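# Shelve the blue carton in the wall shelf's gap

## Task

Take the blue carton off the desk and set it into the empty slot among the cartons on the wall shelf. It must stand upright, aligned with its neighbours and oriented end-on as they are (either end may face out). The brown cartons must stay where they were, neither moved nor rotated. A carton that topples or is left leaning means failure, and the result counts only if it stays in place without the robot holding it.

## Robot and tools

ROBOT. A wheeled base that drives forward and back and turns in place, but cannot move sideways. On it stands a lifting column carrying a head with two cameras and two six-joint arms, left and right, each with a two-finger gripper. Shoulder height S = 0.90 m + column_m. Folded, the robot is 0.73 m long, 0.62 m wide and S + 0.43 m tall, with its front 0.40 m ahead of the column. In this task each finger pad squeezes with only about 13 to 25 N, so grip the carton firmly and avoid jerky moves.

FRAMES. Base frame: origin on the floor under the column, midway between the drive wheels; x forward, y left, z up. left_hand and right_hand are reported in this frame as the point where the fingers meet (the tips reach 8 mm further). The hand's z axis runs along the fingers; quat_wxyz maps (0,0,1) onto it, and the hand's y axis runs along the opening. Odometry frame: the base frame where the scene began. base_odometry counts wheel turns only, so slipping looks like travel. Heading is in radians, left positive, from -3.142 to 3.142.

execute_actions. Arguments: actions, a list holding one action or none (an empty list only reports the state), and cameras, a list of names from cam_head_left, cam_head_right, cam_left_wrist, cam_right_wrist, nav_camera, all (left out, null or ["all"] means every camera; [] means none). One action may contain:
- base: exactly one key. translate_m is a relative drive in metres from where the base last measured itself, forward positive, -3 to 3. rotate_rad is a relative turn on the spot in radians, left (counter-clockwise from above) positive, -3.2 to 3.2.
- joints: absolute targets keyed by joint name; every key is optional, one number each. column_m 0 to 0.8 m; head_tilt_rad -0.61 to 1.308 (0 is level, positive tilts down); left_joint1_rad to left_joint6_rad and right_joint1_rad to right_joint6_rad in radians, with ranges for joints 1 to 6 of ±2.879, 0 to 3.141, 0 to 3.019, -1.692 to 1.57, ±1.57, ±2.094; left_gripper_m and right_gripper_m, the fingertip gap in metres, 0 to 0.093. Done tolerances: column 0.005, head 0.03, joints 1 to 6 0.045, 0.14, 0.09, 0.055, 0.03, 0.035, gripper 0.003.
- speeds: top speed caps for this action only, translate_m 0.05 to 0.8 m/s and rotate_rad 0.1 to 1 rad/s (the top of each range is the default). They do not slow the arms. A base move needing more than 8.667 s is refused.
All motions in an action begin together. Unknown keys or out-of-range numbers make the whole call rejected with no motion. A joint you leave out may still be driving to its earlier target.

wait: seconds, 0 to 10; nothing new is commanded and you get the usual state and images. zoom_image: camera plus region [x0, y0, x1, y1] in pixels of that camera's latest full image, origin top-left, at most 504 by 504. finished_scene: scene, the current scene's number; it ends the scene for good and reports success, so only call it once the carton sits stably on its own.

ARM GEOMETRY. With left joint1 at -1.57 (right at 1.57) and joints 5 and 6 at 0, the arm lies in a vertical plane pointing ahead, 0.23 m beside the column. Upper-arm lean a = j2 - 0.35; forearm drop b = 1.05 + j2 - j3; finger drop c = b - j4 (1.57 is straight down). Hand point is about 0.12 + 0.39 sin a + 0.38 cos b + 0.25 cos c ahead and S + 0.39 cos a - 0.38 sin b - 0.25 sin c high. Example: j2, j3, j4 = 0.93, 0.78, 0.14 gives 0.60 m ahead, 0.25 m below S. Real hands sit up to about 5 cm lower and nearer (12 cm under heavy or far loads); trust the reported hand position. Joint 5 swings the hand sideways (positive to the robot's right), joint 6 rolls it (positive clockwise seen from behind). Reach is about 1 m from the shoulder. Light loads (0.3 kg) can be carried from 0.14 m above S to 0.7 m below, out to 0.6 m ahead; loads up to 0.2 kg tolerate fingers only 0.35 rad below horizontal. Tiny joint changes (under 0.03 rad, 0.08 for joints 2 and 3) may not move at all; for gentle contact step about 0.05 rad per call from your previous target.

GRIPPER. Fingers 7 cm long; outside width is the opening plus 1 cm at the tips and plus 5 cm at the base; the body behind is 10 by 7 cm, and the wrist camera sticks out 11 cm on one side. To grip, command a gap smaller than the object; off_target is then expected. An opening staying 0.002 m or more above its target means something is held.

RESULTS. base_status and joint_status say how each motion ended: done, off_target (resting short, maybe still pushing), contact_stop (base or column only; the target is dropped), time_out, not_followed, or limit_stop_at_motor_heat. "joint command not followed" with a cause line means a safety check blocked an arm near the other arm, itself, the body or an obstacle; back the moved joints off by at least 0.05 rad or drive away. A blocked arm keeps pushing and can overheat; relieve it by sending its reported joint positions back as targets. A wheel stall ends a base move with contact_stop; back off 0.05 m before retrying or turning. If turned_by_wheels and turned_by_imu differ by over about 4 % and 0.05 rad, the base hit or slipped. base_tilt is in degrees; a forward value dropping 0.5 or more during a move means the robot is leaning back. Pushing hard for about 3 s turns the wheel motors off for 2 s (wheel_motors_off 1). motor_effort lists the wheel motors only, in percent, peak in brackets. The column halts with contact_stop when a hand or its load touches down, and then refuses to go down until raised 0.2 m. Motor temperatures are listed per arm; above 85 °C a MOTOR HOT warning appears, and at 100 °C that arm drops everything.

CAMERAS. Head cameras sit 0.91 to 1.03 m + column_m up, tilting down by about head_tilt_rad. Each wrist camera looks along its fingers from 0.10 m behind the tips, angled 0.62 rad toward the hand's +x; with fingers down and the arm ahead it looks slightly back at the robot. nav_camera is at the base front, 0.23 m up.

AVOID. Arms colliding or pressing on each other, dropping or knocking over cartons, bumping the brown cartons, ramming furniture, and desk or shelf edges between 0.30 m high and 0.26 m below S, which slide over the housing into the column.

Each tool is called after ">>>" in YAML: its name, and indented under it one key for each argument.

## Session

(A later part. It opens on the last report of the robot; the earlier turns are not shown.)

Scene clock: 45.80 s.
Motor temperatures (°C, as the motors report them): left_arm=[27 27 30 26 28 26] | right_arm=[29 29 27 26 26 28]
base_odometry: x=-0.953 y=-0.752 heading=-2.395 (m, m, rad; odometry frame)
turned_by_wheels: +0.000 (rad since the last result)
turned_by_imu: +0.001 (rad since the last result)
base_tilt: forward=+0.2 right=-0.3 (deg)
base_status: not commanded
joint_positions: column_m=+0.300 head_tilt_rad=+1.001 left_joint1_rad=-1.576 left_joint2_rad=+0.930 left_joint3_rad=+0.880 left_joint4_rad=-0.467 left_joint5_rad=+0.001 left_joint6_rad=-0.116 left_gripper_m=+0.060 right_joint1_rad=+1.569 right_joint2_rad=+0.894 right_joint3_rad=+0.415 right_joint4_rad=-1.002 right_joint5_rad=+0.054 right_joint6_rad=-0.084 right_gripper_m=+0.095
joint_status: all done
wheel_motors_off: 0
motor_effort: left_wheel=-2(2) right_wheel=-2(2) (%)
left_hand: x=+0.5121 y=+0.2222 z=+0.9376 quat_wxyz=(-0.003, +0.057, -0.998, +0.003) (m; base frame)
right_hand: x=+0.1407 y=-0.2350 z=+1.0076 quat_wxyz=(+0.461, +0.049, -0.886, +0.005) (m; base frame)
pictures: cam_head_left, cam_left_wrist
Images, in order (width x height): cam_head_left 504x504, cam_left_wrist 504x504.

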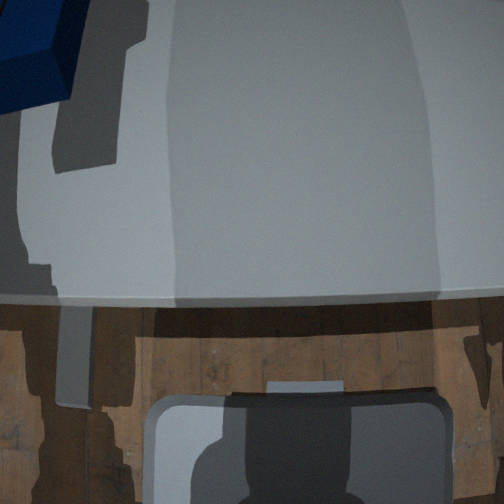

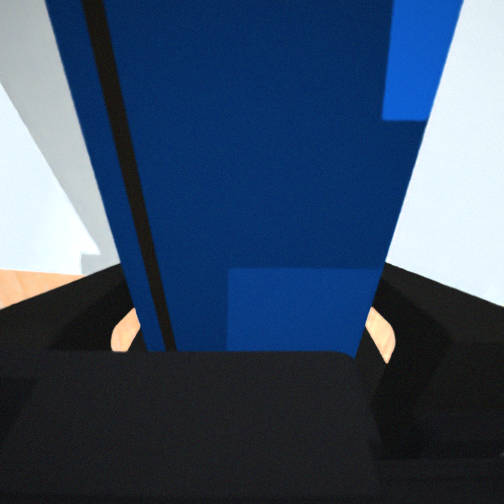

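>>> execute_actions:
  actions:
    - {"base":{"translate_m":-0.7},"joints":{"column_m":0.55,"left_joint6_rad":0.0,"head_tilt_rad":0.45}}
  cameras: []

>>> execute_actions:
  actions:
    - {"base":{"rotate_rad":-3.1},"speeds":{"rotate_rad":0.6}}
  cameras: ["cam_head_left","cam_head_right","nav_camera"]

Scene clock: 49.83 s.
Motor temperatures (°C, as the motors report them): left_arm=[27 27 30 26 28 26] | right_arm=[29 29 27 26 26 28]
base_odometry: x=-0.439 y=-0.277 heading=-2.395 (m, m, rad; odometry frame)
turned_by_wheels: +0.001 (rad since the last result)
turned_by_imu: +0.001 (rad since the last result)
base_tilt: forward=+0.1 right=-0.3 (deg)
base_status: done
joint_positions: column_m=+0.550 head_tilt_rad=+0.468 left_joint1_rad=-1.576 left_joint2_rad=+0.930 left_joint3_rad=+0.879 left_joint4_rad=-0.467 left_joint5_rad=+0.001 left_joint6_rad=-0.010 left_gripper_m=+0.060 right_joint1_rad=+1.569 right_joint2_rad=+0.894 right_joint3_rad=+0.414 right_joint4_rad=-1.002 right_joint5_rad=+0.054 right_joint6_rad=-0.084 right_gripper_m=+0.095
joint_status: all done
wheel_motors_off: 0
motor_effort: left_wheel=+1(69) right_wheel=-1(55) (%)
left_hand: x=+0.5114 y=+0.2222 z=+1.1874 quat_wxyz=(-0.003, +0.004, -1.000, +0.003) (m; base frame)
right_hand: x=+0.1399 y=-0.2350 z=+1.2579 quat_wxyz=(+0.461, +0.049, -0.886, +0.005) (m; base frame)
pictures: none
No camera images: the call's "cameras" was empty. Leave "cameras" out to get every camera's image.

Scene clock: 55.90 s.
Motor temperatures (°C, as the motors report them): left_arm=[27 27 30 26 28 26] | right_arm=[29 29 27 26 26 28]
base_odometry: x=-0.439 y=-0.277 heading=+0.789 (m, m, rad; odometry frame)
turned_by_wheels: -3.099 (rad since the last result)
turned_by_imu: -3.070 (rad since the last result)
base_tilt: forward=+0.1 right=-0.4 (deg)
base_status: done
joint_positions: column_m=+0.550 head_tilt_rad=+0.468 left_joint1_rad=-1.576 left_joint2_rad=+0.930 left_joint3_rad=+0.879 left_joint4_rad=-0.467 left_joint5_rad=+0.001 left_joint6_rad=-0.010 left_gripper_m=+0.060 right_joint1_rad=+1.569 right_joint2_rad=+0.894 right_joint3_rad=+0.414 right_joint4_rad=-1.002 right_joint5_rad=+0.054 right_joint6_rad=-0.084 right_gripper_m=+0.095
joint_status: not commanded
wheel_motors_off: 0
motor_effort: left_wheel=+2(54) right_wheel=-2(39) (%)
left_hand: x=+0.5114 y=+0.2222 z=+1.1874 quat_wxyz=(-0.003, +0.004, -1.000, +0.003) (m; base frame)
right_hand: x=+0.1399 y=-0.2350 z=+1.2579 quat_wxyz=(+0.461, +0.049, -0.886, +0.005) (m; base frame)
pictures: cam_head_left, cam_head_right, nav_camera
Images, in order (width x height): cam_head_left 504x504, cam_head_right 504x504, nav_camera 504x504.

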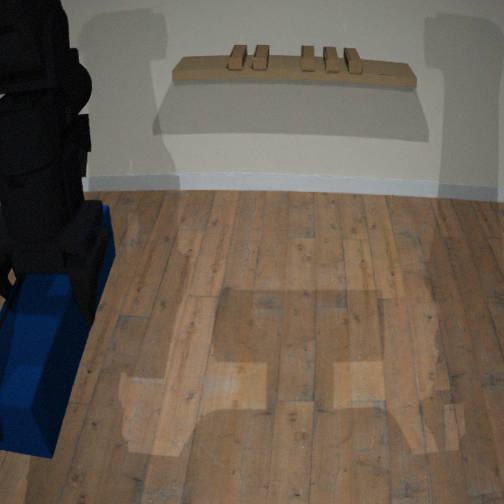

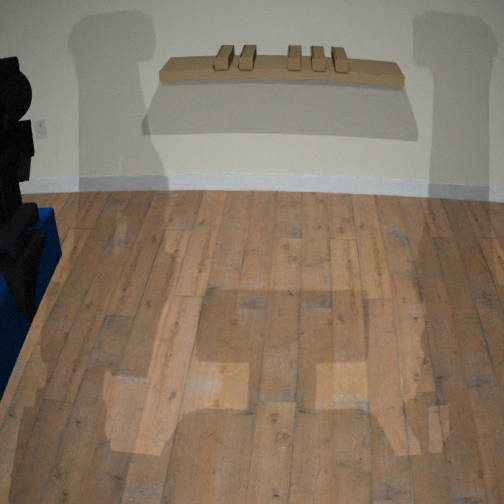

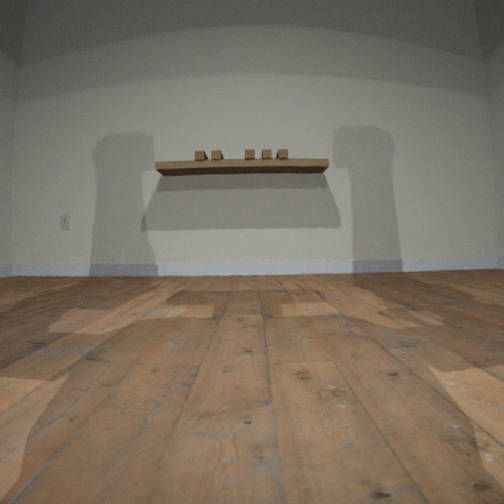

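>>> execute_actions:
  actions:
    - {"base":{"translate_m":1.3},"speeds":{"translate_m":0.5}}
  cameras: ["cam_head_left","cam_head_right","nav_camera"]

Scene clock: 60.63 s.
Motor temperatures (°C, as the motors report them): left_arm=[27 27 30 26 28 26] | right_arm=[29 29 27 26 26 28]
base_odometry: x=+0.477 y=+0.646 heading=+0.788 (m, m, rad; odometry frame)
turned_by_wheels: -0.001 (rad since the last result)
turned_by_imu: +0.003 (rad since the last result)
base_tilt: forward=+0.2 right=-0.4 (deg)
base_status: done
joint_positions: column_m=+0.550 head_tilt_rad=+0.468 left_joint1_rad=-1.576 left_joint2_rad=+0.930 left_joint3_rad=+0.879 left_joint4_rad=-0.467 left_joint5_rad=+0.001 left_joint6_rad=-0.010 left_gripper_m=+0.060 right_joint1_rad=+1.569 right_joint2_rad=+0.894 right_joint3_rad=+0.416 right_joint4_rad=-1.002 right_joint5_rad=+0.054 right_joint6_rad=-0.084 right_gripper_m=+0.095
joint_status: not commanded
wheel_motors_off: 0
motor_effort: left_wheel=-2(54) right_wheel=+0(59) (%)
left_hand: x=+0.5114 y=+0.2222 z=+1.1874 quat_wxyz=(-0.003, +0.004, -1.000, +0.003) (m; base frame)
right_hand: x=+0.1413 y=-0.2350 z=+1.2574 quat_wxyz=(+0.460, +0.049, -0.886, +0.005) (m; base frame)
pictures: cam_head_left, cam_head_right, nav_camera
Images, in order (width x height): cam_head_left 504x504, cam_head_right 504x504, nav_camera 504x504.

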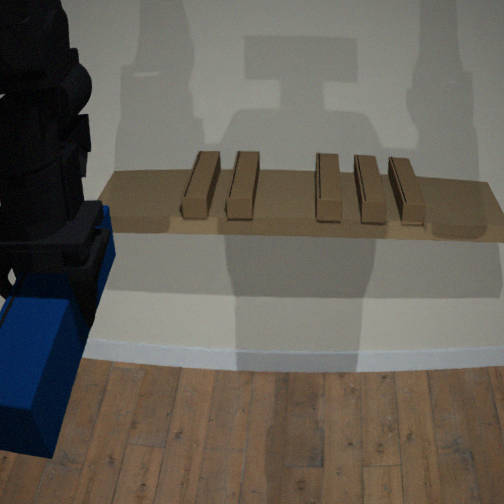

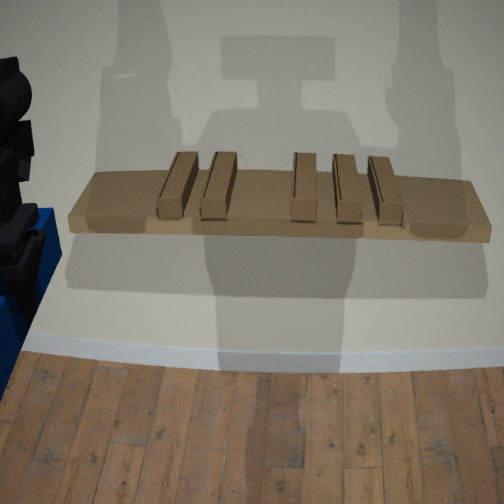

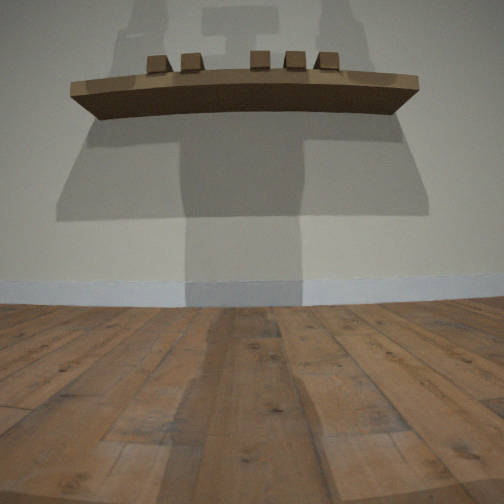

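>>> execute_actions:
  actions:
    - {"base":{"rotate_rad":-0.2}}
  cameras: []

>>> execute_actions:
  actions:
    - {"base":{"translate_m":0.9},"speeds":{"translate_m":0.5}}
  cameras: []

>>> execute_actions:
  actions:
    - {"base":{"rotate_rad":0.2},"joints":{"head_tilt_rad":0.75}}

Scene clock: 62.57 s.
Motor temperatures (°C, as the motors report them): left_arm=[27 27 30 26 28 26] | right_arm=[29 29 27 26 26 28]
base_odometry: x=+0.477 y=+0.646 heading=+0.590 (m, m, rad; odometry frame)
turned_by_wheels: -0.198 (rad since the last result)
turned_by_imu: -0.191 (rad since the last result)
base_tilt: forward=+0.1 right=-0.3 (deg)
base_status: done
joint_positions: column_m=+0.550 head_tilt_rad=+0.468 left_joint1_rad=-1.576 left_joint2_rad=+0.930 left_joint3_rad=+0.879 left_joint4_rad=-0.467 left_joint5_rad=+0.001 left_joint6_rad=-0.010 left_gripper_m=+0.060 right_joint1_rad=+1.569 right_joint2_rad=+0.894 right_joint3_rad=+0.416 right_joint4_rad=-1.002 right_joint5_rad=+0.054 right_joint6_rad=-0.084 right_gripper_m=+0.095
joint_status: not commanded
wheel_motors_off: 0
motor_effort: left_wheel=+0(45) right_wheel=-1(49) (%)
left_hand: x=+0.5114 y=+0.2222 z=+1.1874 quat_wxyz=(-0.003, +0.004, -1.000, +0.003) (m; base frame)
right_hand: x=+0.1413 y=-0.2350 z=+1.2574 quat_wxyz=(+0.460, +0.049, -0.886, +0.005) (m; base frame)
pictures: none
No camera images: the call's "cameras" was empty. Leave "cameras" out to get every camera's image.

Scene clock: 66.10 s.
Motor temperatures (°C, as the motors report them): left_arm=[27 27 30 26 28 26] | right_arm=[29 29 27 26 26 28]
base_odometry: x=+1.226 y=+1.146 heading=+0.588 (m, m, rad; odometry frame)
turned_by_wheels: -0.001 (rad since the last result)
turned_by_imu: +0.002 (rad since the last result)
base_tilt: forward=+0.0 right=-0.4 (deg)
base_status: done
joint_positions: column_m=+0.550 head_tilt_rad=+0.468 left_joint1_rad=-1.576 left_joint2_rad=+0.930 left_joint3_rad=+0.879 left_joint4_rad=-0.467 left_joint5_rad=+0.001 left_joint6_rad=-0.010 left_gripper_m=+0.060 right_joint1_rad=+1.569 right_joint2_rad=+0.894 right_joint3_rad=+0.417 right_joint4_rad=-1.002 right_joint5_rad=+0.054 right_joint6_rad=-0.084 right_gripper_m=+0.095
joint_status: not commanded
wheel_motors_off: 0
motor_effort: left_wheel=-2(40) right_wheel=+2(55) (%)
left_hand: x=+0.5114 y=+0.2222 z=+1.1874 quat_wxyz=(-0.003, +0.004, -1.000, +0.003) (m; base frame)
right_hand: x=+0.1415 y=-0.2350 z=+1.2574 quat_wxyz=(+0.460, +0.049, -0.886, +0.005) (m; base frame)
pictures: none
No camera images: the call's "cameras" was empty. Leave "cameras" out to get every camera's image.

Scene clock: 67.37 s.
Motor temperatures (°C, as the motors report them): left_arm=[27 27 30 26 28 26] | right_arm=[29 29 27 26 26 28]
base_odometry: x=+1.226 y=+1.146 heading=+0.787 (m, m, rad; odometry frame)
turned_by_wheels: +0.199 (rad since the last result)
turned_by_imu: +0.194 (rad since the last result)
base_tilt: forward=+0.1 right=-0.3 (deg)
base_status: done
joint_positions: column_m=+0.550 head_tilt_rad=+0.752 left_joint1_rad=-1.576 left_joint2_rad=+0.930 left_joint3_rad=+0.879 left_joint4_rad=-0.467 left_joint5_rad=+0.001 left_joint6_rad=-0.010 left_gripper_m=+0.060 right_joint1_rad=+1.569 right_joint2_rad=+0.894 right_joint3_rad=+0.417 right_joint4_rad=-1.002 right_joint5_rad=+0.054 right_joint6_rad=-0.084 right_gripper_m=+0.095
joint_status: all done
wheel_motors_off: 0
motor_effort: left_wheel=-2(53) right_wheel=+0(41) (%)
left_hand: x=+0.5114 y=+0.2222 z=+1.1874 quat_wxyz=(-0.003, +0.004, -1.000, +0.003) (m; base frame)
right_hand: x=+0.1415 y=-0.2350 z=+1.2574 quat_wxyz=(+0.460, +0.049, -0.886, +0.005) (m; base frame)
pictures: cam_head_left, cam_head_right, cam_left_wrist, cam_right_wrist, nav_camera
Images, in order (width x height): cam_head_left 504x504, cam_head_right 504x504, cam_left_wrist 504x504, cam_right_wrist 504x504, nav_camera 504x504.

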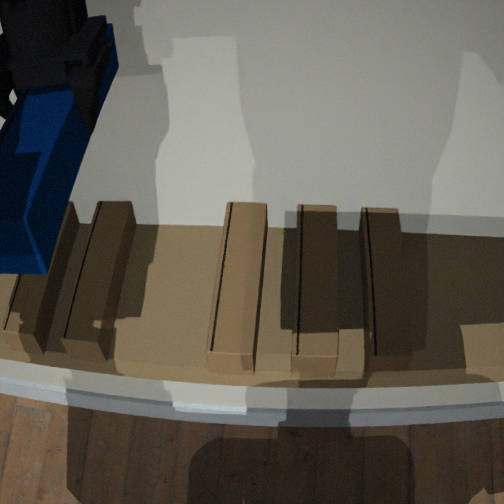

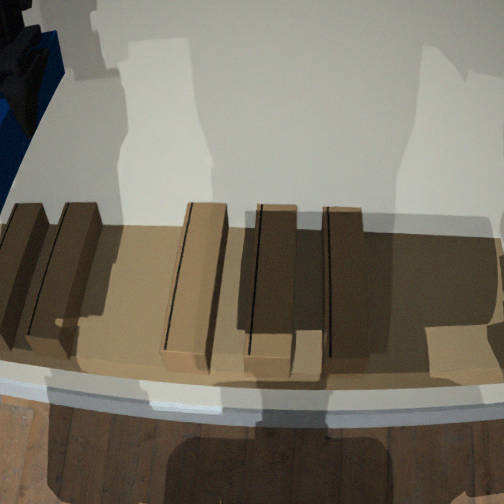

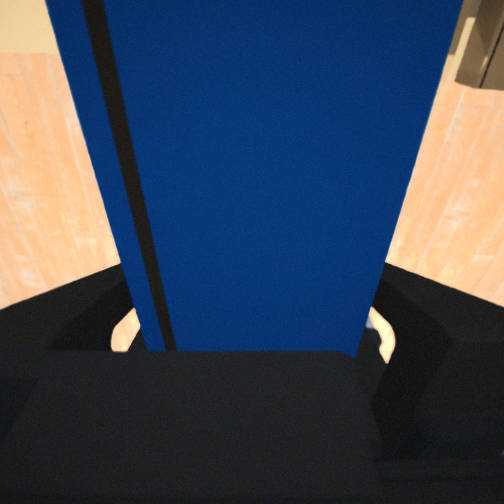

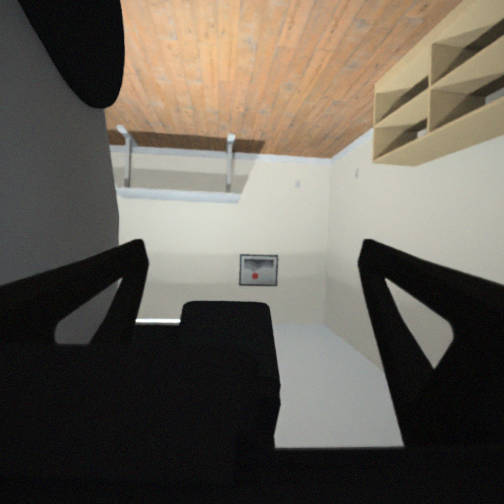

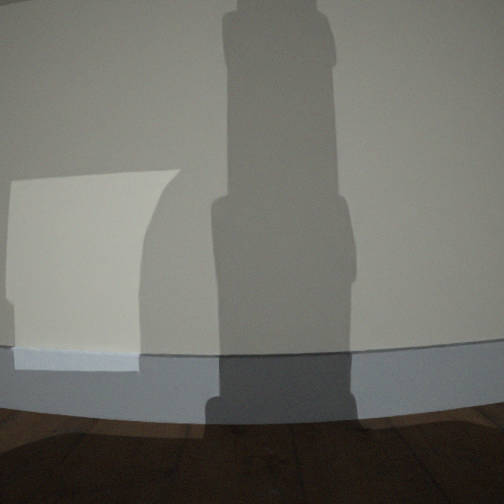

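>>> execute_actions:
  actions:
    - {"joints":{"column_m":0.36,"head_tilt_rad":0.6}}
  cameras: ["cam_head_left","cam_left_wrist"]

Scene clock: 70.90 s.
Motor temperatures (°C, as the motors report them): left_arm=[27 28 30 26 28 26] | right_arm=[29 29 27 26 26 28]
base_odometry: x=+1.226 y=+1.146 heading=+0.787 (m, m, rad; odometry frame)
turned_by_wheels: +0.000 (rad since the last result)
turned_by_imu: +0.001 (rad since the last result)
base_tilt: forward=+0.1 right=-0.4 (deg)
base_status: not commanded
joint_positions: column_m=+0.360 head_tilt_rad=+0.617 left_joint1_rad=-1.576 left_joint2_rad=+0.930 left_joint3_rad=+0.879 left_joint4_rad=-0.467 left_joint5_rad=+0.001 left_joint6_rad=-0.010 left_gripper_m=+0.060 right_joint1_rad=+1.569 right_joint2_rad=+0.894 right_joint3_rad=+0.417 right_joint4_rad=-1.002 right_joint5_rad=+0.054 right_joint6_rad=-0.084 right_gripper_m=+0.095
joint_status: all done
wheel_motors_off: 0
motor_effort: left_wheel=-3(3) right_wheel=-2(1) (%)
left_hand: x=+0.5114 y=+0.2222 z=+0.9975 quat_wxyz=(-0.003, +0.004, -1.000, +0.003) (m; base frame)
right_hand: x=+0.1415 y=-0.2350 z=+1.0675 quat_wxyz=(+0.460, +0.049, -0.886, +0.005) (m; base frame)
pictures: cam_head_left, cam_left_wrist
Images, in order (width x height): cam_head_left 504x504, cam_left_wrist 504x504.

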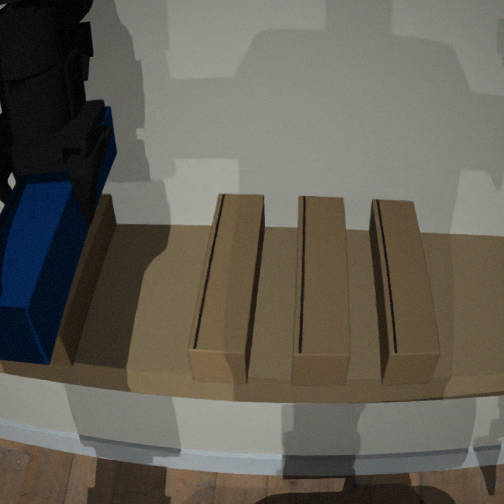

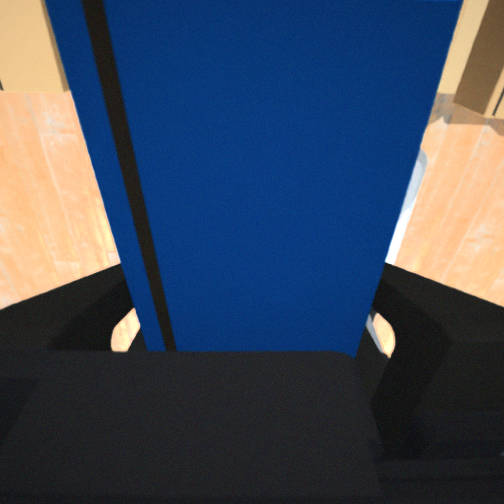

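>>> execute_actions:
  actions:
    - {"base":{"translate_m":0.14},"speeds":{"translate_m":0.2}}
  cameras: ["cam_head_left","cam_left_wrist"]

Scene clock: 73.07 s.
Motor temperatures (°C, as the motors report them): left_arm=[27 28 30 26 28 26] | right_arm=[29 29 27 26 26 28]
base_odometry: x=+1.325 y=+1.246 heading=+0.789 (m, m, rad; odometry frame)
turned_by_wheels: +0.002 (rad since the last result)
turned_by_imu: +0.003 (rad since the last result)
base_tilt: forward=+0.2 right=-0.3 (deg)
base_status: done
joint_positions: column_m=+0.360 head_tilt_rad=+0.617 left_joint1_rad=-1.576 left_joint2_rad=+0.930 left_joint3_rad=+0.879 left_joint4_rad=-0.467 left_joint5_rad=+0.001 left_joint6_rad=-0.010 left_gripper_m=+0.060 right_joint1_rad=+1.569 right_joint2_rad=+0.894 right_joint3_rad=+0.417 right_joint4_rad=-1.002 right_joint5_rad=+0.054 right_joint6_rad=-0.084 right_gripper_m=+0.095
joint_status: not commanded
wheel_motors_off: 0
motor_effort: left_wheel=+2(57) right_wheel=-3(41) (%)
left_hand: x=+0.5114 y=+0.2222 z=+0.9975 quat_wxyz=(-0.003, +0.004, -1.000, +0.003) (m; base frame)
right_hand: x=+0.1417 y=-0.2350 z=+1.0674 quat_wxyz=(+0.460, +0.049, -0.887, +0.005) (m; base frame)
pictures: cam_head_left, cam_left_wrist
Images, in order (width x height): cam_head_left 504x504, cam_left_wrist 504x504.

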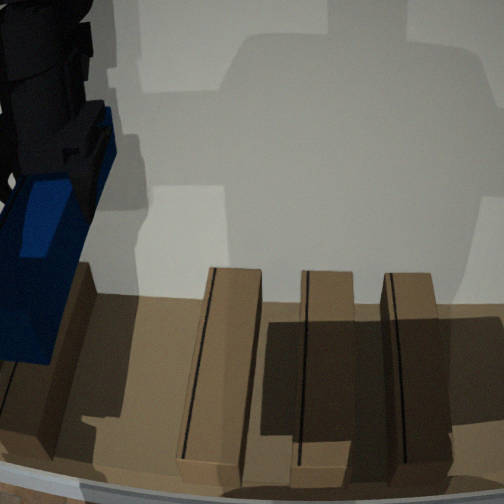

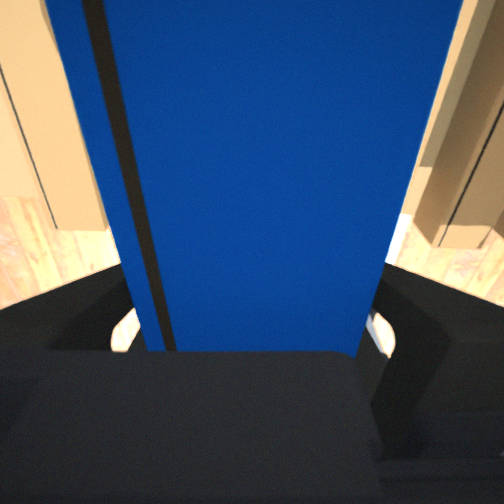

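>>> execute_actions:
  actions:
    - {"base":{"rotate_rad":0.07}}
  cameras: []

>>> execute_actions:
  actions:
    - {"base":{"translate_m":-0.4},"speeds":{"translate_m":0.4}}
  cameras: []

>>> execute_actions:
  actions:
    - {"base":{"rotate_rad":-0.11}}
  cameras: []

>>> execute_actions:
  actions:
    - {"base":{"translate_m":0.4},"speeds":{"translate_m":0.3}}
  cameras: ["cam_head_left","cam_left_wrist"]

Scene clock: 74.67 s.
Motor temperatures (°C, as the motors report them): left_arm=[27 28 30 26 28 26] | right_arm=[29 29 27 26 26 28]
base_odometry: x=+1.325 y=+1.246 heading=+0.857 (m, m, rad; odometry frame)
turned_by_wheels: +0.068 (rad since the last result)
turned_by_imu: +0.066 (rad since the last result)
base_tilt: forward=+0.2 right=-0.3 (deg)
base_status: done
joint_positions: column_m=+0.360 head_tilt_rad=+0.617 left_joint1_rad=-1.575 left_joint2_rad=+0.930 left_joint3_rad=+0.879 left_joint4_rad=-0.467 left_joint5_rad=+0.001 left_joint6_rad=-0.010 left_gripper_m=+0.060 right_joint1_rad=+1.569 right_joint2_rad=+0.894 right_joint3_rad=+0.417 right_joint4_rad=-1.002 right_joint5_rad=+0.054 right_joint6_rad=-0.084 right_gripper_m=+0.095
joint_status: not commanded
wheel_motors_off: 0
motor_effort: left_wheel=-1(49) right_wheel=-1(41) (%)
left_hand: x=+0.5114 y=+0.2224 z=+0.9975 quat_wxyz=(-0.003, +0.004, -1.000, +0.002) (m; base frame)
right_hand: x=+0.1417 y=-0.2350 z=+1.0674 quat_wxyz=(+0.460, +0.049, -0.887, +0.005) (m; base frame)
pictures: none
No camera images: the call's "cameras" was empty. Leave "cameras" out to get every camera's image.

Scene clock: 77.17 s.
Motor temperatures (°C, as the motors report them): left_arm=[27 28 30 26 28 26] | right_arm=[29 29 27 26 26 28]
base_odometry: x=+1.063 y=+0.943 heading=+0.858 (m, m, rad; odometry frame)
turned_by_wheels: +0.002 (rad since the last result)
turned_by_imu: +0.002 (rad since the last result)
base_tilt: forward=+0.1 right=-0.3 (deg)
base_status: done
joint_positions: column_m=+0.360 head_tilt_rad=+0.617 left_joint1_rad=-1.575 left_joint2_rad=+0.930 left_joint3_rad=+0.879 left_joint4_rad=-0.467 left_joint5_rad=+0.001 left_joint6_rad=-0.010 left_gripper_m=+0.060 right_joint1_rad=+1.569 right_joint2_rad=+0.894 right_joint3_rad=+0.416 right_joint4_rad=-1.002 right_joint5_rad=+0.054 right_joint6_rad=-0.084 right_gripper_m=+0.095
joint_status: not commanded
wheel_motors_off: 0
motor_effort: left_wheel=+2(67) right_wheel=-2(55) (%)
left_hand: x=+0.5114 y=+0.2224 z=+0.9975 quat_wxyz=(-0.003, +0.004, -1.000, +0.002) (m; base frame)
right_hand: x=+0.1412 y=-0.2350 z=+1.0676 quat_wxyz=(+0.460, +0.049, -0.886, +0.005) (m; base frame)
pictures: none
No camera images: the call's "cameras" was empty. Leave "cameras" out to get every camera's image.

Scene clock: 78.20 s.
Motor temperatures (°C, as the motors report them): left_arm=[27 28 30 26 28 26] | right_arm=[29 29 27 26 26 28]
base_odometry: x=+1.063 y=+0.943 heading=+0.750 (m, m, rad; odometry frame)
turned_by_wheels: -0.108 (rad since the last result)
turned_by_imu: -0.105 (rad since the last result)
base_tilt: forward=+0.1 right=-0.4 (deg)
base_status: done
joint_positions: column_m=+0.360 head_tilt_rad=+0.617 left_joint1_rad=-1.575 left_joint2_rad=+0.930 left_joint3_rad=+0.879 left_joint4_rad=-0.467 left_joint5_rad=+0.001 left_joint6_rad=-0.010 left_gripper_m=+0.060 right_joint1_rad=+1.569 right_joint2_rad=+0.894 right_joint3_rad=+0.416 right_joint4_rad=-1.002 right_joint5_rad=+0.054 right_joint6_rad=-0.084 right_gripper_m=+0.095
joint_status: not commanded
wheel_motors_off: 0
motor_effort: left_wheel=+1(52) right_wheel=-2(41) (%)
left_hand: x=+0.5114 y=+0.2224 z=+0.9975 quat_wxyz=(-0.003, +0.004, -1.000, +0.002) (m; base frame)
right_hand: x=+0.1412 y=-0.2350 z=+1.0676 quat_wxyz=(+0.460, +0.049, -0.886, +0.005) (m; base frame)
pictures: none
No camera images: the call's "cameras" was empty. Leave "cameras" out to get every camera's image.

Scene clock: 80.83 s.
Motor temperatures (°C, as the motors report them): left_arm=[27 28 30 26 28 26] | right_arm=[29 29 27 26 26 28]
base_odometry: x=+1.356 y=+1.216 heading=+0.749 (m, m, rad; odometry frame)
turned_by_wheels: -0.001 (rad since the last result)
turned_by_imu: +0.000 (rad since the last result)
base_tilt: forward=+0.3 right=-0.4 (deg)
base_status: done
joint_positions: column_m=+0.360 head_tilt_rad=+0.617 left_joint1_rad=-1.575 left_joint2_rad=+0.930 left_joint3_rad=+0.879 left_joint4_rad=-0.467 left_joint5_rad=+0.001 left_joint6_rad=-0.010 left_gripper_m=+0.060 right_joint1_rad=+1.569 right_joint2_rad=+0.894 right_joint3_rad=+0.416 right_joint4_rad=-1.002 right_joint5_rad=+0.054 right_joint6_rad=-0.084 right_gripper_m=+0.095
joint_status: not commanded
wheel_motors_off: 0
motor_effort: left_wheel=-1(73) right_wheel=+2(55) (%)
left_hand: x=+0.5114 y=+0.2224 z=+0.9975 quat_wxyz=(-0.003, +0.004, -1.000, +0.002) (m; base frame)
right_hand: x=+0.1412 y=-0.2350 z=+1.0676 quat_wxyz=(+0.460, +0.049, -0.886, +0.005) (m; base frame)
pictures: cam_head_left, cam_left_wrist
Images, in order (width x height): cam_head_left 504x504, cam_left_wrist 504x504.

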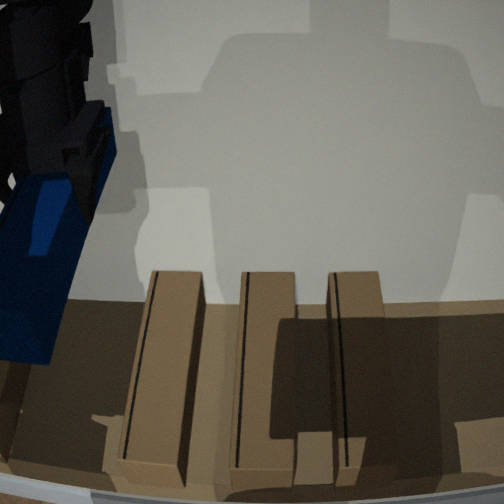

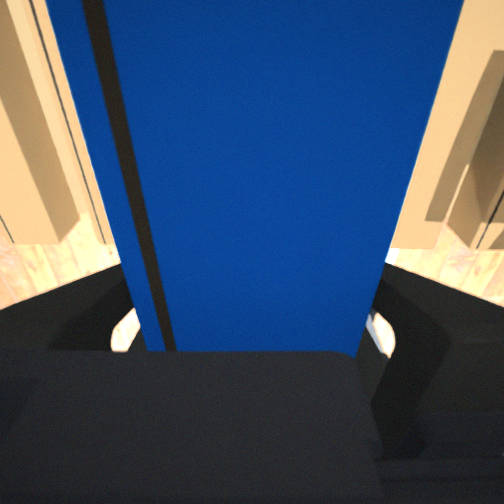

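>>> execute_actions:
  actions:
    - {"base":{"rotate_rad":0.057},"joints":{"left_joint6_rad":0.065,"column_m":0.3}}
  cameras: ["cam_head_left","cam_left_wrist"]

Scene clock: 82.53 s.
Motor temperatures (°C, as the motors report them): left_arm=[27 28 30 26 28 26] | right_arm=[29 29 27 26 26 28]
base_odometry: x=+1.356 y=+1.216 heading=+0.804 (m, m, rad; odometry frame)
turned_by_wheels: +0.055 (rad since the last result)
turned_by_imu: +0.055 (rad since the last result)
base_tilt: forward=+0.1 right=-0.3 (deg)
base_status: done
joint_positions: column_m=+0.300 head_tilt_rad=+0.617 left_joint1_rad=-1.575 left_joint2_rad=+0.930 left_joint3_rad=+0.879 left_joint4_rad=-0.467 left_joint5_rad=+0.001 left_joint6_rad=+0.054 left_gripper_m=+0.060 right_joint1_rad=+1.569 right_joint2_rad=+0.894 right_joint3_rad=+0.416 right_joint4_rad=-1.002 right_joint5_rad=+0.054 right_joint6_rad=-0.084 right_gripper_m=+0.095
joint_status: all done
wheel_motors_off: 0
motor_effort: left_wheel=-2(45) right_wheel=+3(40) (%)
left_hand: x=+0.5114 y=+0.2224 z=+0.9375 quat_wxyz=(-0.003, -0.028, -1.000, +0.002) (m; base frame)
right_hand: x=+0.1412 y=-0.2350 z=+1.0076 quat_wxyz=(+0.460, +0.049, -0.886, +0.005) (m; base frame)
pictures: cam_head_left, cam_left_wrist
Images, in order (width x height): cam_head_left 504x504, cam_left_wrist 504x504.

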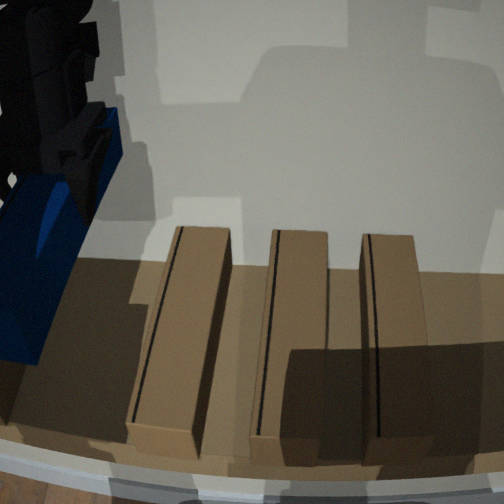

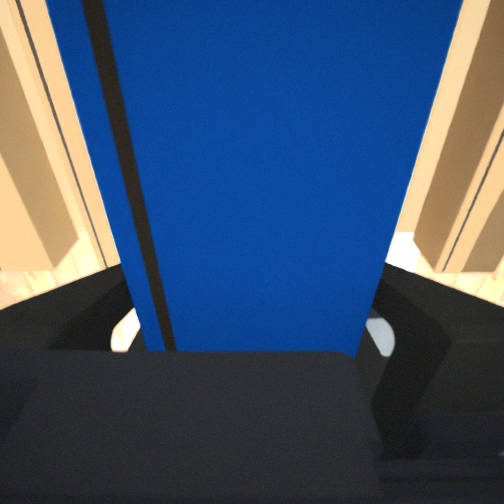

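>>> execute_actions:
  actions:
    - {"base":{"rotate_rad":0.02}}
  cameras: []

>>> execute_actions:
  actions:
    - {"base":{"translate_m":0.06},"speeds":{"translate_m":0.1},"joints":{"column_m":0.26,"left_joint6_rad":0.085,"head_tilt_rad":0.75}}
  cameras: ["cam_head_left","cam_left_wrist"]

Scene clock: 83.73 s.
Motor temperatures (°C, as the motors report them): left_arm=[27 28 30 26 28 26] | right_arm=[29 29 27 26 26 28]
base_odometry: x=+1.356 y=+1.216 heading=+0.821 (m, m, rad; odometry frame)
turned_by_wheels: +0.018 (rad since the last result)
turned_by_imu: +0.018 (rad since the last result)
base_tilt: forward=+0.1 right=-0.3 (deg)
base_status: done
joint_positions: column_m=+0.300 head_tilt_rad=+0.617 left_joint1_rad=-1.575 left_joint2_rad=+0.930 left_joint3_rad=+0.879 left_joint4_rad=-0.467 left_joint5_rad=+0.001 left_joint6_rad=+0.054 left_gripper_m=+0.060 right_joint1_rad=+1.569 right_joint2_rad=+0.894 right_joint3_rad=+0.416 right_joint4_rad=-1.002 right_joint5_rad=+0.054 right_joint6_rad=-0.084 right_gripper_m=+0.095
joint_status: not commanded
wheel_motors_off: 0
motor_effort: left_wheel=-1(57) right_wheel=+0(32) (%)
left_hand: x=+0.5114 y=+0.2224 z=+0.9375 quat_wxyz=(-0.003, -0.028, -1.000, +0.002) (m; base frame)
right_hand: x=+0.1412 y=-0.2350 z=+1.0076 quat_wxyz=(+0.460, +0.049, -0.886, +0.005) (m; base frame)
pictures: none
No camera images: the call's "cameras" was empty. Leave "cameras" out to get every camera's image.

Scene clock: 85.17 s.
Motor temperatures (°C, as the motors report them): left_arm=[27 28 30 26 28 26] | right_arm=[29 29 27 26 26 28]
base_odometry: x=+1.397 y=+1.260 heading=+0.823 (m, m, rad; odometry frame)
turned_by_wheels: +0.002 (rad since the last result)
turned_by_imu: +0.003 (rad since the last result)
base_tilt: forward=+0.1 right=-0.5 (deg)
base_status: done
joint_positions: column_m=+0.260 head_tilt_rad=+0.752 left_joint1_rad=-1.575 left_joint2_rad=+0.932 left_joint3_rad=+0.862 left_joint4_rad=-0.489 left_joint5_rad=+0.002 left_joint6_rad=+0.078 left_gripper_m=+0.060 right_joint1_rad=+1.569 right_joint2_rad=+0.893 right_joint3_rad=+0.416 right_joint4_rad=-1.002 right_joint5_rad=+0.054 right_joint6_rad=-0.084 right_gripper_m=+0.095
joint_status: all done
wheel_motors_off: 0
motor_effort: left_wheel=+2(58) right_wheel=-2(38) (%)
left_hand: x=+0.4955 y=+0.2222 z=+0.8940 quat_wxyz=(+0.017, -0.040, -0.999, +0.004) (m; base frame)
right_hand: x=+0.1413 y=-0.2350 z=+0.9676 quat_wxyz=(+0.460, +0.049, -0.886, +0.005) (m; base frame)
pictures: cam_head_left, cam_left_wrist
Images, in order (width x height): cam_head_left 504x504, cam_left_wrist 504x504.

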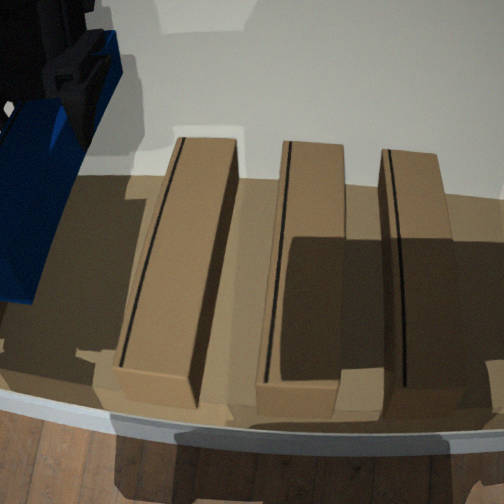

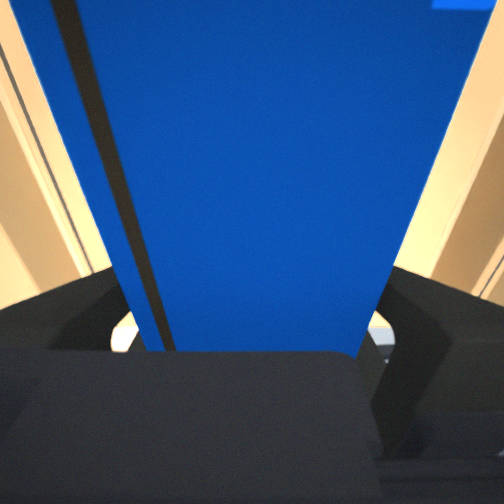

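>>> execute_actions:
  actions:
    - {"base":{"translate_m":-0.035},"speeds":{"translate_m":0.1},"joints":{"left_joint3_rad":0.88,"left_joint4_rad":-0.467}}
  cameras: ["cam_head_left","cam_left_wrist"]

>>> execute_actions:
  actions:
    - {"joints":{"column_m":0.22}}
  cameras: ["cam_head_left","cam_left_wrist"]

Scene clock: 86.53 s.
Motor temperatures (°C, as the motors report them): left_arm=[27 28 30 26 28 26] | right_arm=[29 29 27 26 26 28]
base_odometry: x=+1.373 y=+1.235 heading=+0.821 (m, m, rad; odometry frame)
turned_by_wheels: -0.002 (rad since the last result)
turned_by_imu: -0.002 (rad since the last result)
base_tilt: forward=+0.2 right=-0.4 (deg)
base_status: done
joint_positions: column_m=+0.260 head_tilt_rad=+0.753 left_joint1_rad=-1.575 left_joint2_rad=+0.932 left_joint3_rad=+0.862 left_joint4_rad=-0.474 left_joint5_rad=+0.002 left_joint6_rad=+0.078 left_gripper_m=+0.060 right_joint1_rad=+1.569 right_joint2_rad=+0.893 right_joint3_rad=+0.413 right_joint4_rad=-1.002 right_joint5_rad=+0.054 right_joint6_rad=-0.084 right_gripper_m=+0.095
joint_status: all done
wheel_motors_off: 0
motor_effort: left_wheel=-2(55) right_wheel=+2(42) (%)
left_hand: x=+0.4991 y=+0.2222 z=+0.8939 quat_wxyz=(+0.010, -0.040, -0.999, +0.003) (m; base frame)
right_hand: x=+0.1399 y=-0.2350 z=+0.9681 quat_wxyz=(+0.461, +0.049, -0.886, +0.005) (m; base frame)
pictures: cam_head_left, cam_left_wrist
Images, in order (width x height): cam_head_left 504x504, cam_left_wrist 504x504.

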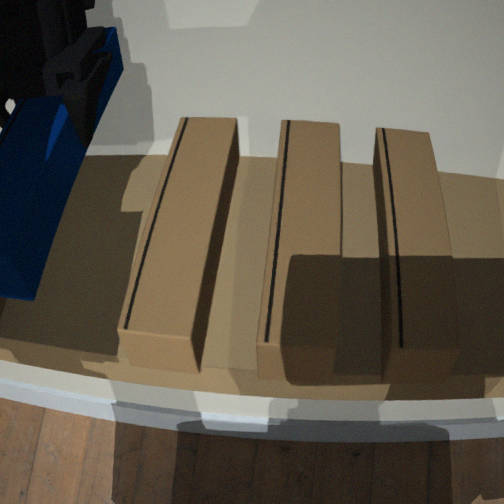

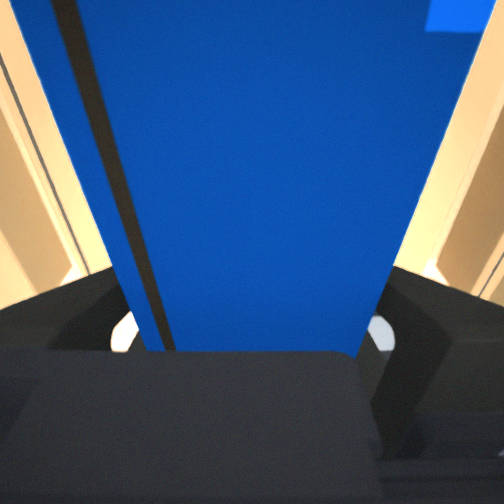

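Scene clock: 87.63 s.
Motor temperatures (°C, as the motors report them): left_arm=[27 28 30 26 28 26] | right_arm=[29 29 27 26 26 28]
base_odometry: x=+1.373 y=+1.235 heading=+0.821 (m, m, rad; odometry frame)
turned_by_wheels: +0.000 (rad since the last result)
turned_by_imu: +0.000 (rad since the last result)
base_tilt: forward=+0.1 right=-0.4 (deg)
base_status: not commanded
joint_positions: column_m=+0.220 head_tilt_rad=+0.753 left_joint1_rad=-1.575 left_joint2_rad=+0.932 left_joint3_rad=+0.862 left_joint4_rad=-0.474 left_joint5_rad=+0.002 left_joint6_rad=+0.078 left_gripper_m=+0.060 right_joint1_rad=+1.569 right_joint2_rad=+0.893 right_joint3_rad=+0.413 right_joint4_rad=-1.002 right_joint5_rad=+0.054 right_joint6_rad=-0.084 right_gripper_m=+0.095
joint_status: all done
wheel_motors_off: 0
motor_effort: left_wheel=-2(3) right_wheel=+1(1) (%)
left_hand: x=+0.4991 y=+0.2222 z=+0.8539 quat_wxyz=(+0.010, -0.040, -0.999, +0.003) (m; base frame)
right_hand: x=+0.1399 y=-0.2350 z=+0.9281 quat_wxyz=(+0.461, +0.049, -0.886, +0.005) (m; base frame)
pictures: cam_head_left, cam_left_wrist
Images, in order (width x height): cam_head_left 504x504, cam_left_wrist 504x504.

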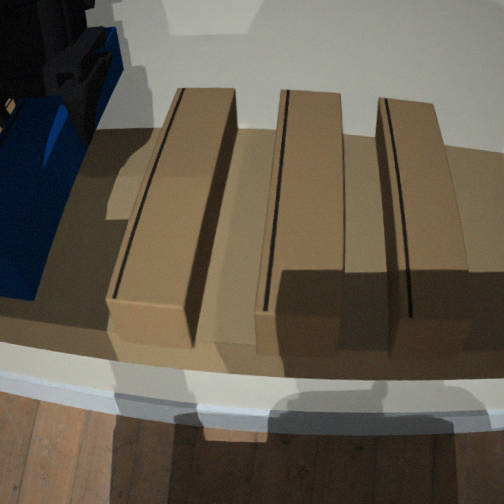

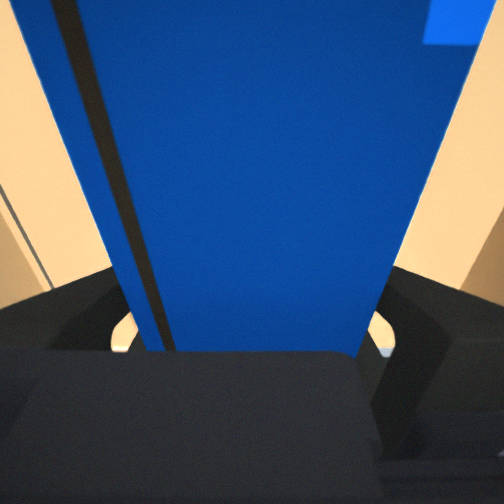

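>>> execute_actions:
  actions:
    - {"joints":{"column_m":0.18}}
  cameras: ["cam_head_left","cam_left_wrist"]

Scene clock: 88.83 s.
Motor temperatures (°C, as the motors report them): left_arm=[27 28 30 26 28 26] | right_arm=[29 29 27 26 26 28]
base_odometry: x=+1.373 y=+1.235 heading=+0.821 (m, m, rad; odometry frame)
turned_by_wheels: +0.000 (rad since the last result)
turned_by_imu: +0.000 (rad since the last result)
base_tilt: forward=+0.1 right=-0.3 (deg)
base_status: not commanded
joint_positions: column_m=+0.180 head_tilt_rad=+0.753 left_joint1_rad=-1.575 left_joint2_rad=+0.932 left_joint3_rad=+0.862 left_joint4_rad=-0.474 left_joint5_rad=+0.002 left_joint6_rad=+0.078 left_gripper_m=+0.060 right_joint1_rad=+1.569 right_joint2_rad=+0.893 right_joint3_rad=+0.413 right_joint4_rad=-1.002 right_joint5_rad=+0.054 right_joint6_rad=-0.084 right_gripper_m=+0.095
joint_status: all done
wheel_motors_off: 0
motor_effort: left_wheel=-3(3) right_wheel=+5(2) (%)
left_hand: x=+0.4991 y=+0.2222 z=+0.8139 quat_wxyz=(+0.010, -0.040, -0.999, +0.003) (m; base frame)
right_hand: x=+0.1399 y=-0.2350 z=+0.8881 quat_wxyz=(+0.461, +0.049, -0.886, +0.005) (m; base frame)
pictures: cam_head_left, cam_left_wrist
Images, in order (width x height): cam_head_left 504x504, cam_left_wrist 504x504.

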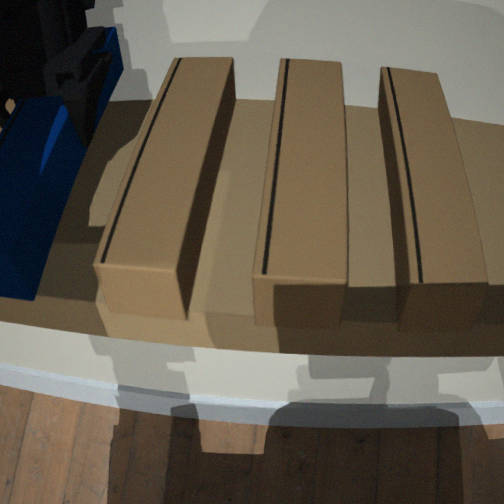

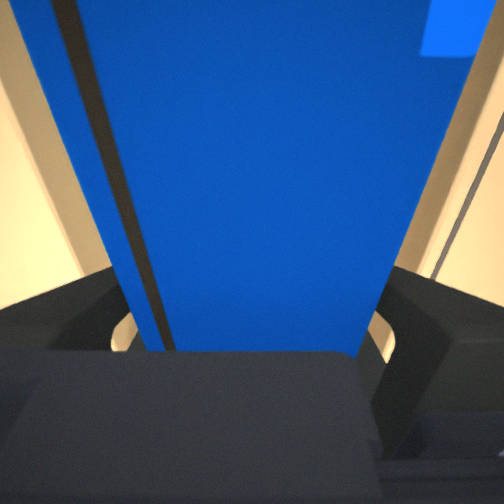

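>>> execute_actions:
  actions:
    - {"joints":{"column_m":0.15}}
  cameras: ["cam_head_left","cam_left_wrist"]

Scene clock: 89.90 s.
Motor temperatures (°C, as the motors report them): left_arm=[27 28 30 26 28 26] | right_arm=[29 29 27 26 26 28]
base_odometry: x=+1.373 y=+1.235 heading=+0.821 (m, m, rad; odometry frame)
turned_by_wheels: +0.000 (rad since the last result)
turned_by_imu: +0.000 (rad since the last result)
base_tilt: forward=+0.2 right=-0.3 (deg)
base_status: not commanded
joint_positions: column_m=+0.150 head_tilt_rad=+0.753 left_joint1_rad=-1.575 left_joint2_rad=+0.932 left_joint3_rad=+0.862 left_joint4_rad=-0.474 left_joint5_rad=+0.002 left_joint6_rad=+0.078 left_gripper_m=+0.060 right_joint1_rad=+1.569 right_joint2_rad=+0.893 right_joint3_rad=+0.413 right_joint4_rad=-1.002 right_joint5_rad=+0.054 right_joint6_rad=-0.084 right_gripper_m=+0.095
joint_status: all done
wheel_motors_off: 0
motor_effort: left_wheel=-3(3) right_wheel=+3(4) (%)
left_hand: x=+0.4991 y=+0.2222 z=+0.7839 quat_wxyz=(+0.010, -0.040, -0.999, +0.003) (m; base frame)
right_hand: x=+0.1399 y=-0.2350 z=+0.8581 quat_wxyz=(+0.461, +0.049, -0.886, +0.005) (m; base frame)
pictures: cam_head_left, cam_left_wrist
Images, in order (width x height): cam_head_left 504x504, cam_left_wrist 504x504.

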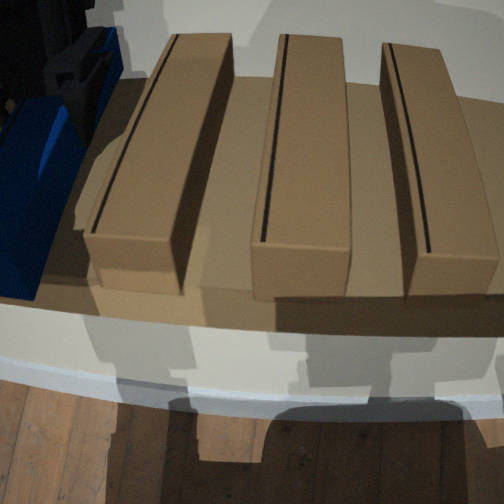

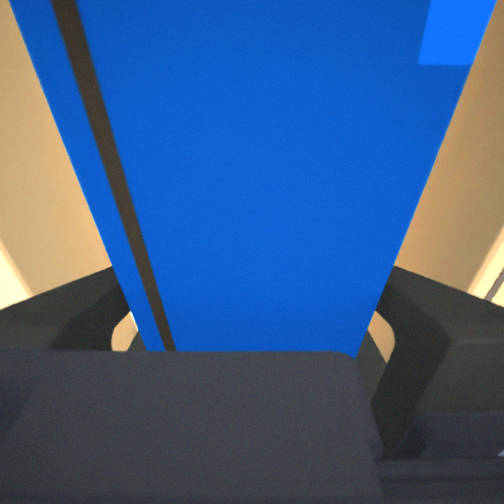

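>>> execute_actions:
  actions:
    - {"joints":{"column_m":0.13}}
  cameras: ["cam_head_left","cam_left_wrist"]

Scene clock: 90.83 s.
Motor temperatures (°C, as the motors report them): left_arm=[27 28 30 26 28 26] | right_arm=[29 29 27 26 26 28]
base_odometry: x=+1.373 y=+1.235 heading=+0.821 (m, m, rad; odometry frame)
turned_by_wheels: +0.000 (rad since the last result)
turned_by_imu: +0.000 (rad since the last result)
base_tilt: forward=+0.1 right=-0.4 (deg)
base_status: not commanded
joint_positions: column_m=+0.130 head_tilt_rad=+0.753 left_joint1_rad=-1.575 left_joint2_rad=+0.932 left_joint3_rad=+0.862 left_joint4_rad=-0.474 left_joint5_rad=+0.002 left_joint6_rad=+0.078 left_gripper_m=+0.060 right_joint1_rad=+1.569 right_joint2_rad=+0.893 right_joint3_rad=+0.413 right_joint4_rad=-1.002 right_joint5_rad=+0.054 right_joint6_rad=-0.084 right_gripper_m=+0.095
joint_status: all done
wheel_motors_off: 0
motor_effort: left_wheel=-2(3) right_wheel=+2(2) (%)
left_hand: x=+0.4991 y=+0.2222 z=+0.7639 quat_wxyz=(+0.010, -0.040, -0.999, +0.003) (m; base frame)
right_hand: x=+0.1399 y=-0.2350 z=+0.8381 quat_wxyz=(+0.461, +0.049, -0.886, +0.005) (m; base frame)
pictures: cam_head_left, cam_left_wrist
Images, in order (width x height): cam_head_left 504x504, cam_left_wrist 504x504.

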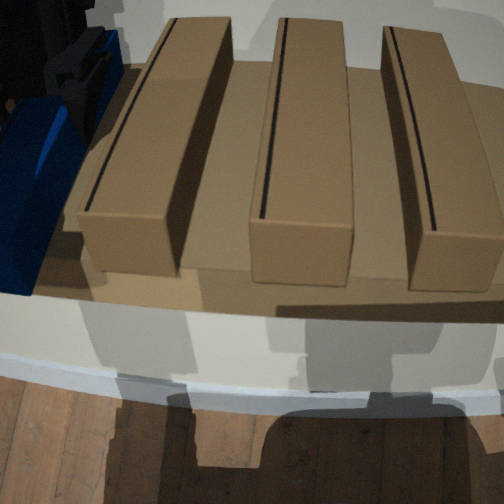

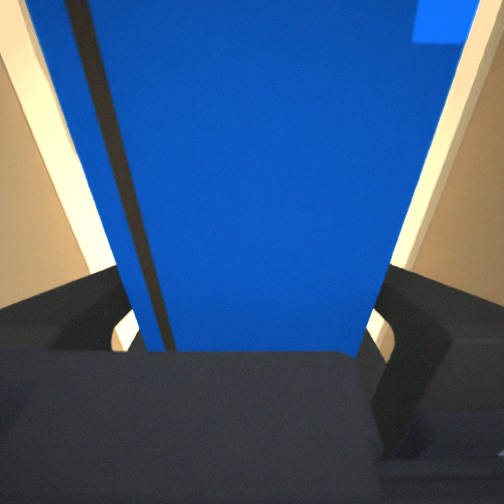

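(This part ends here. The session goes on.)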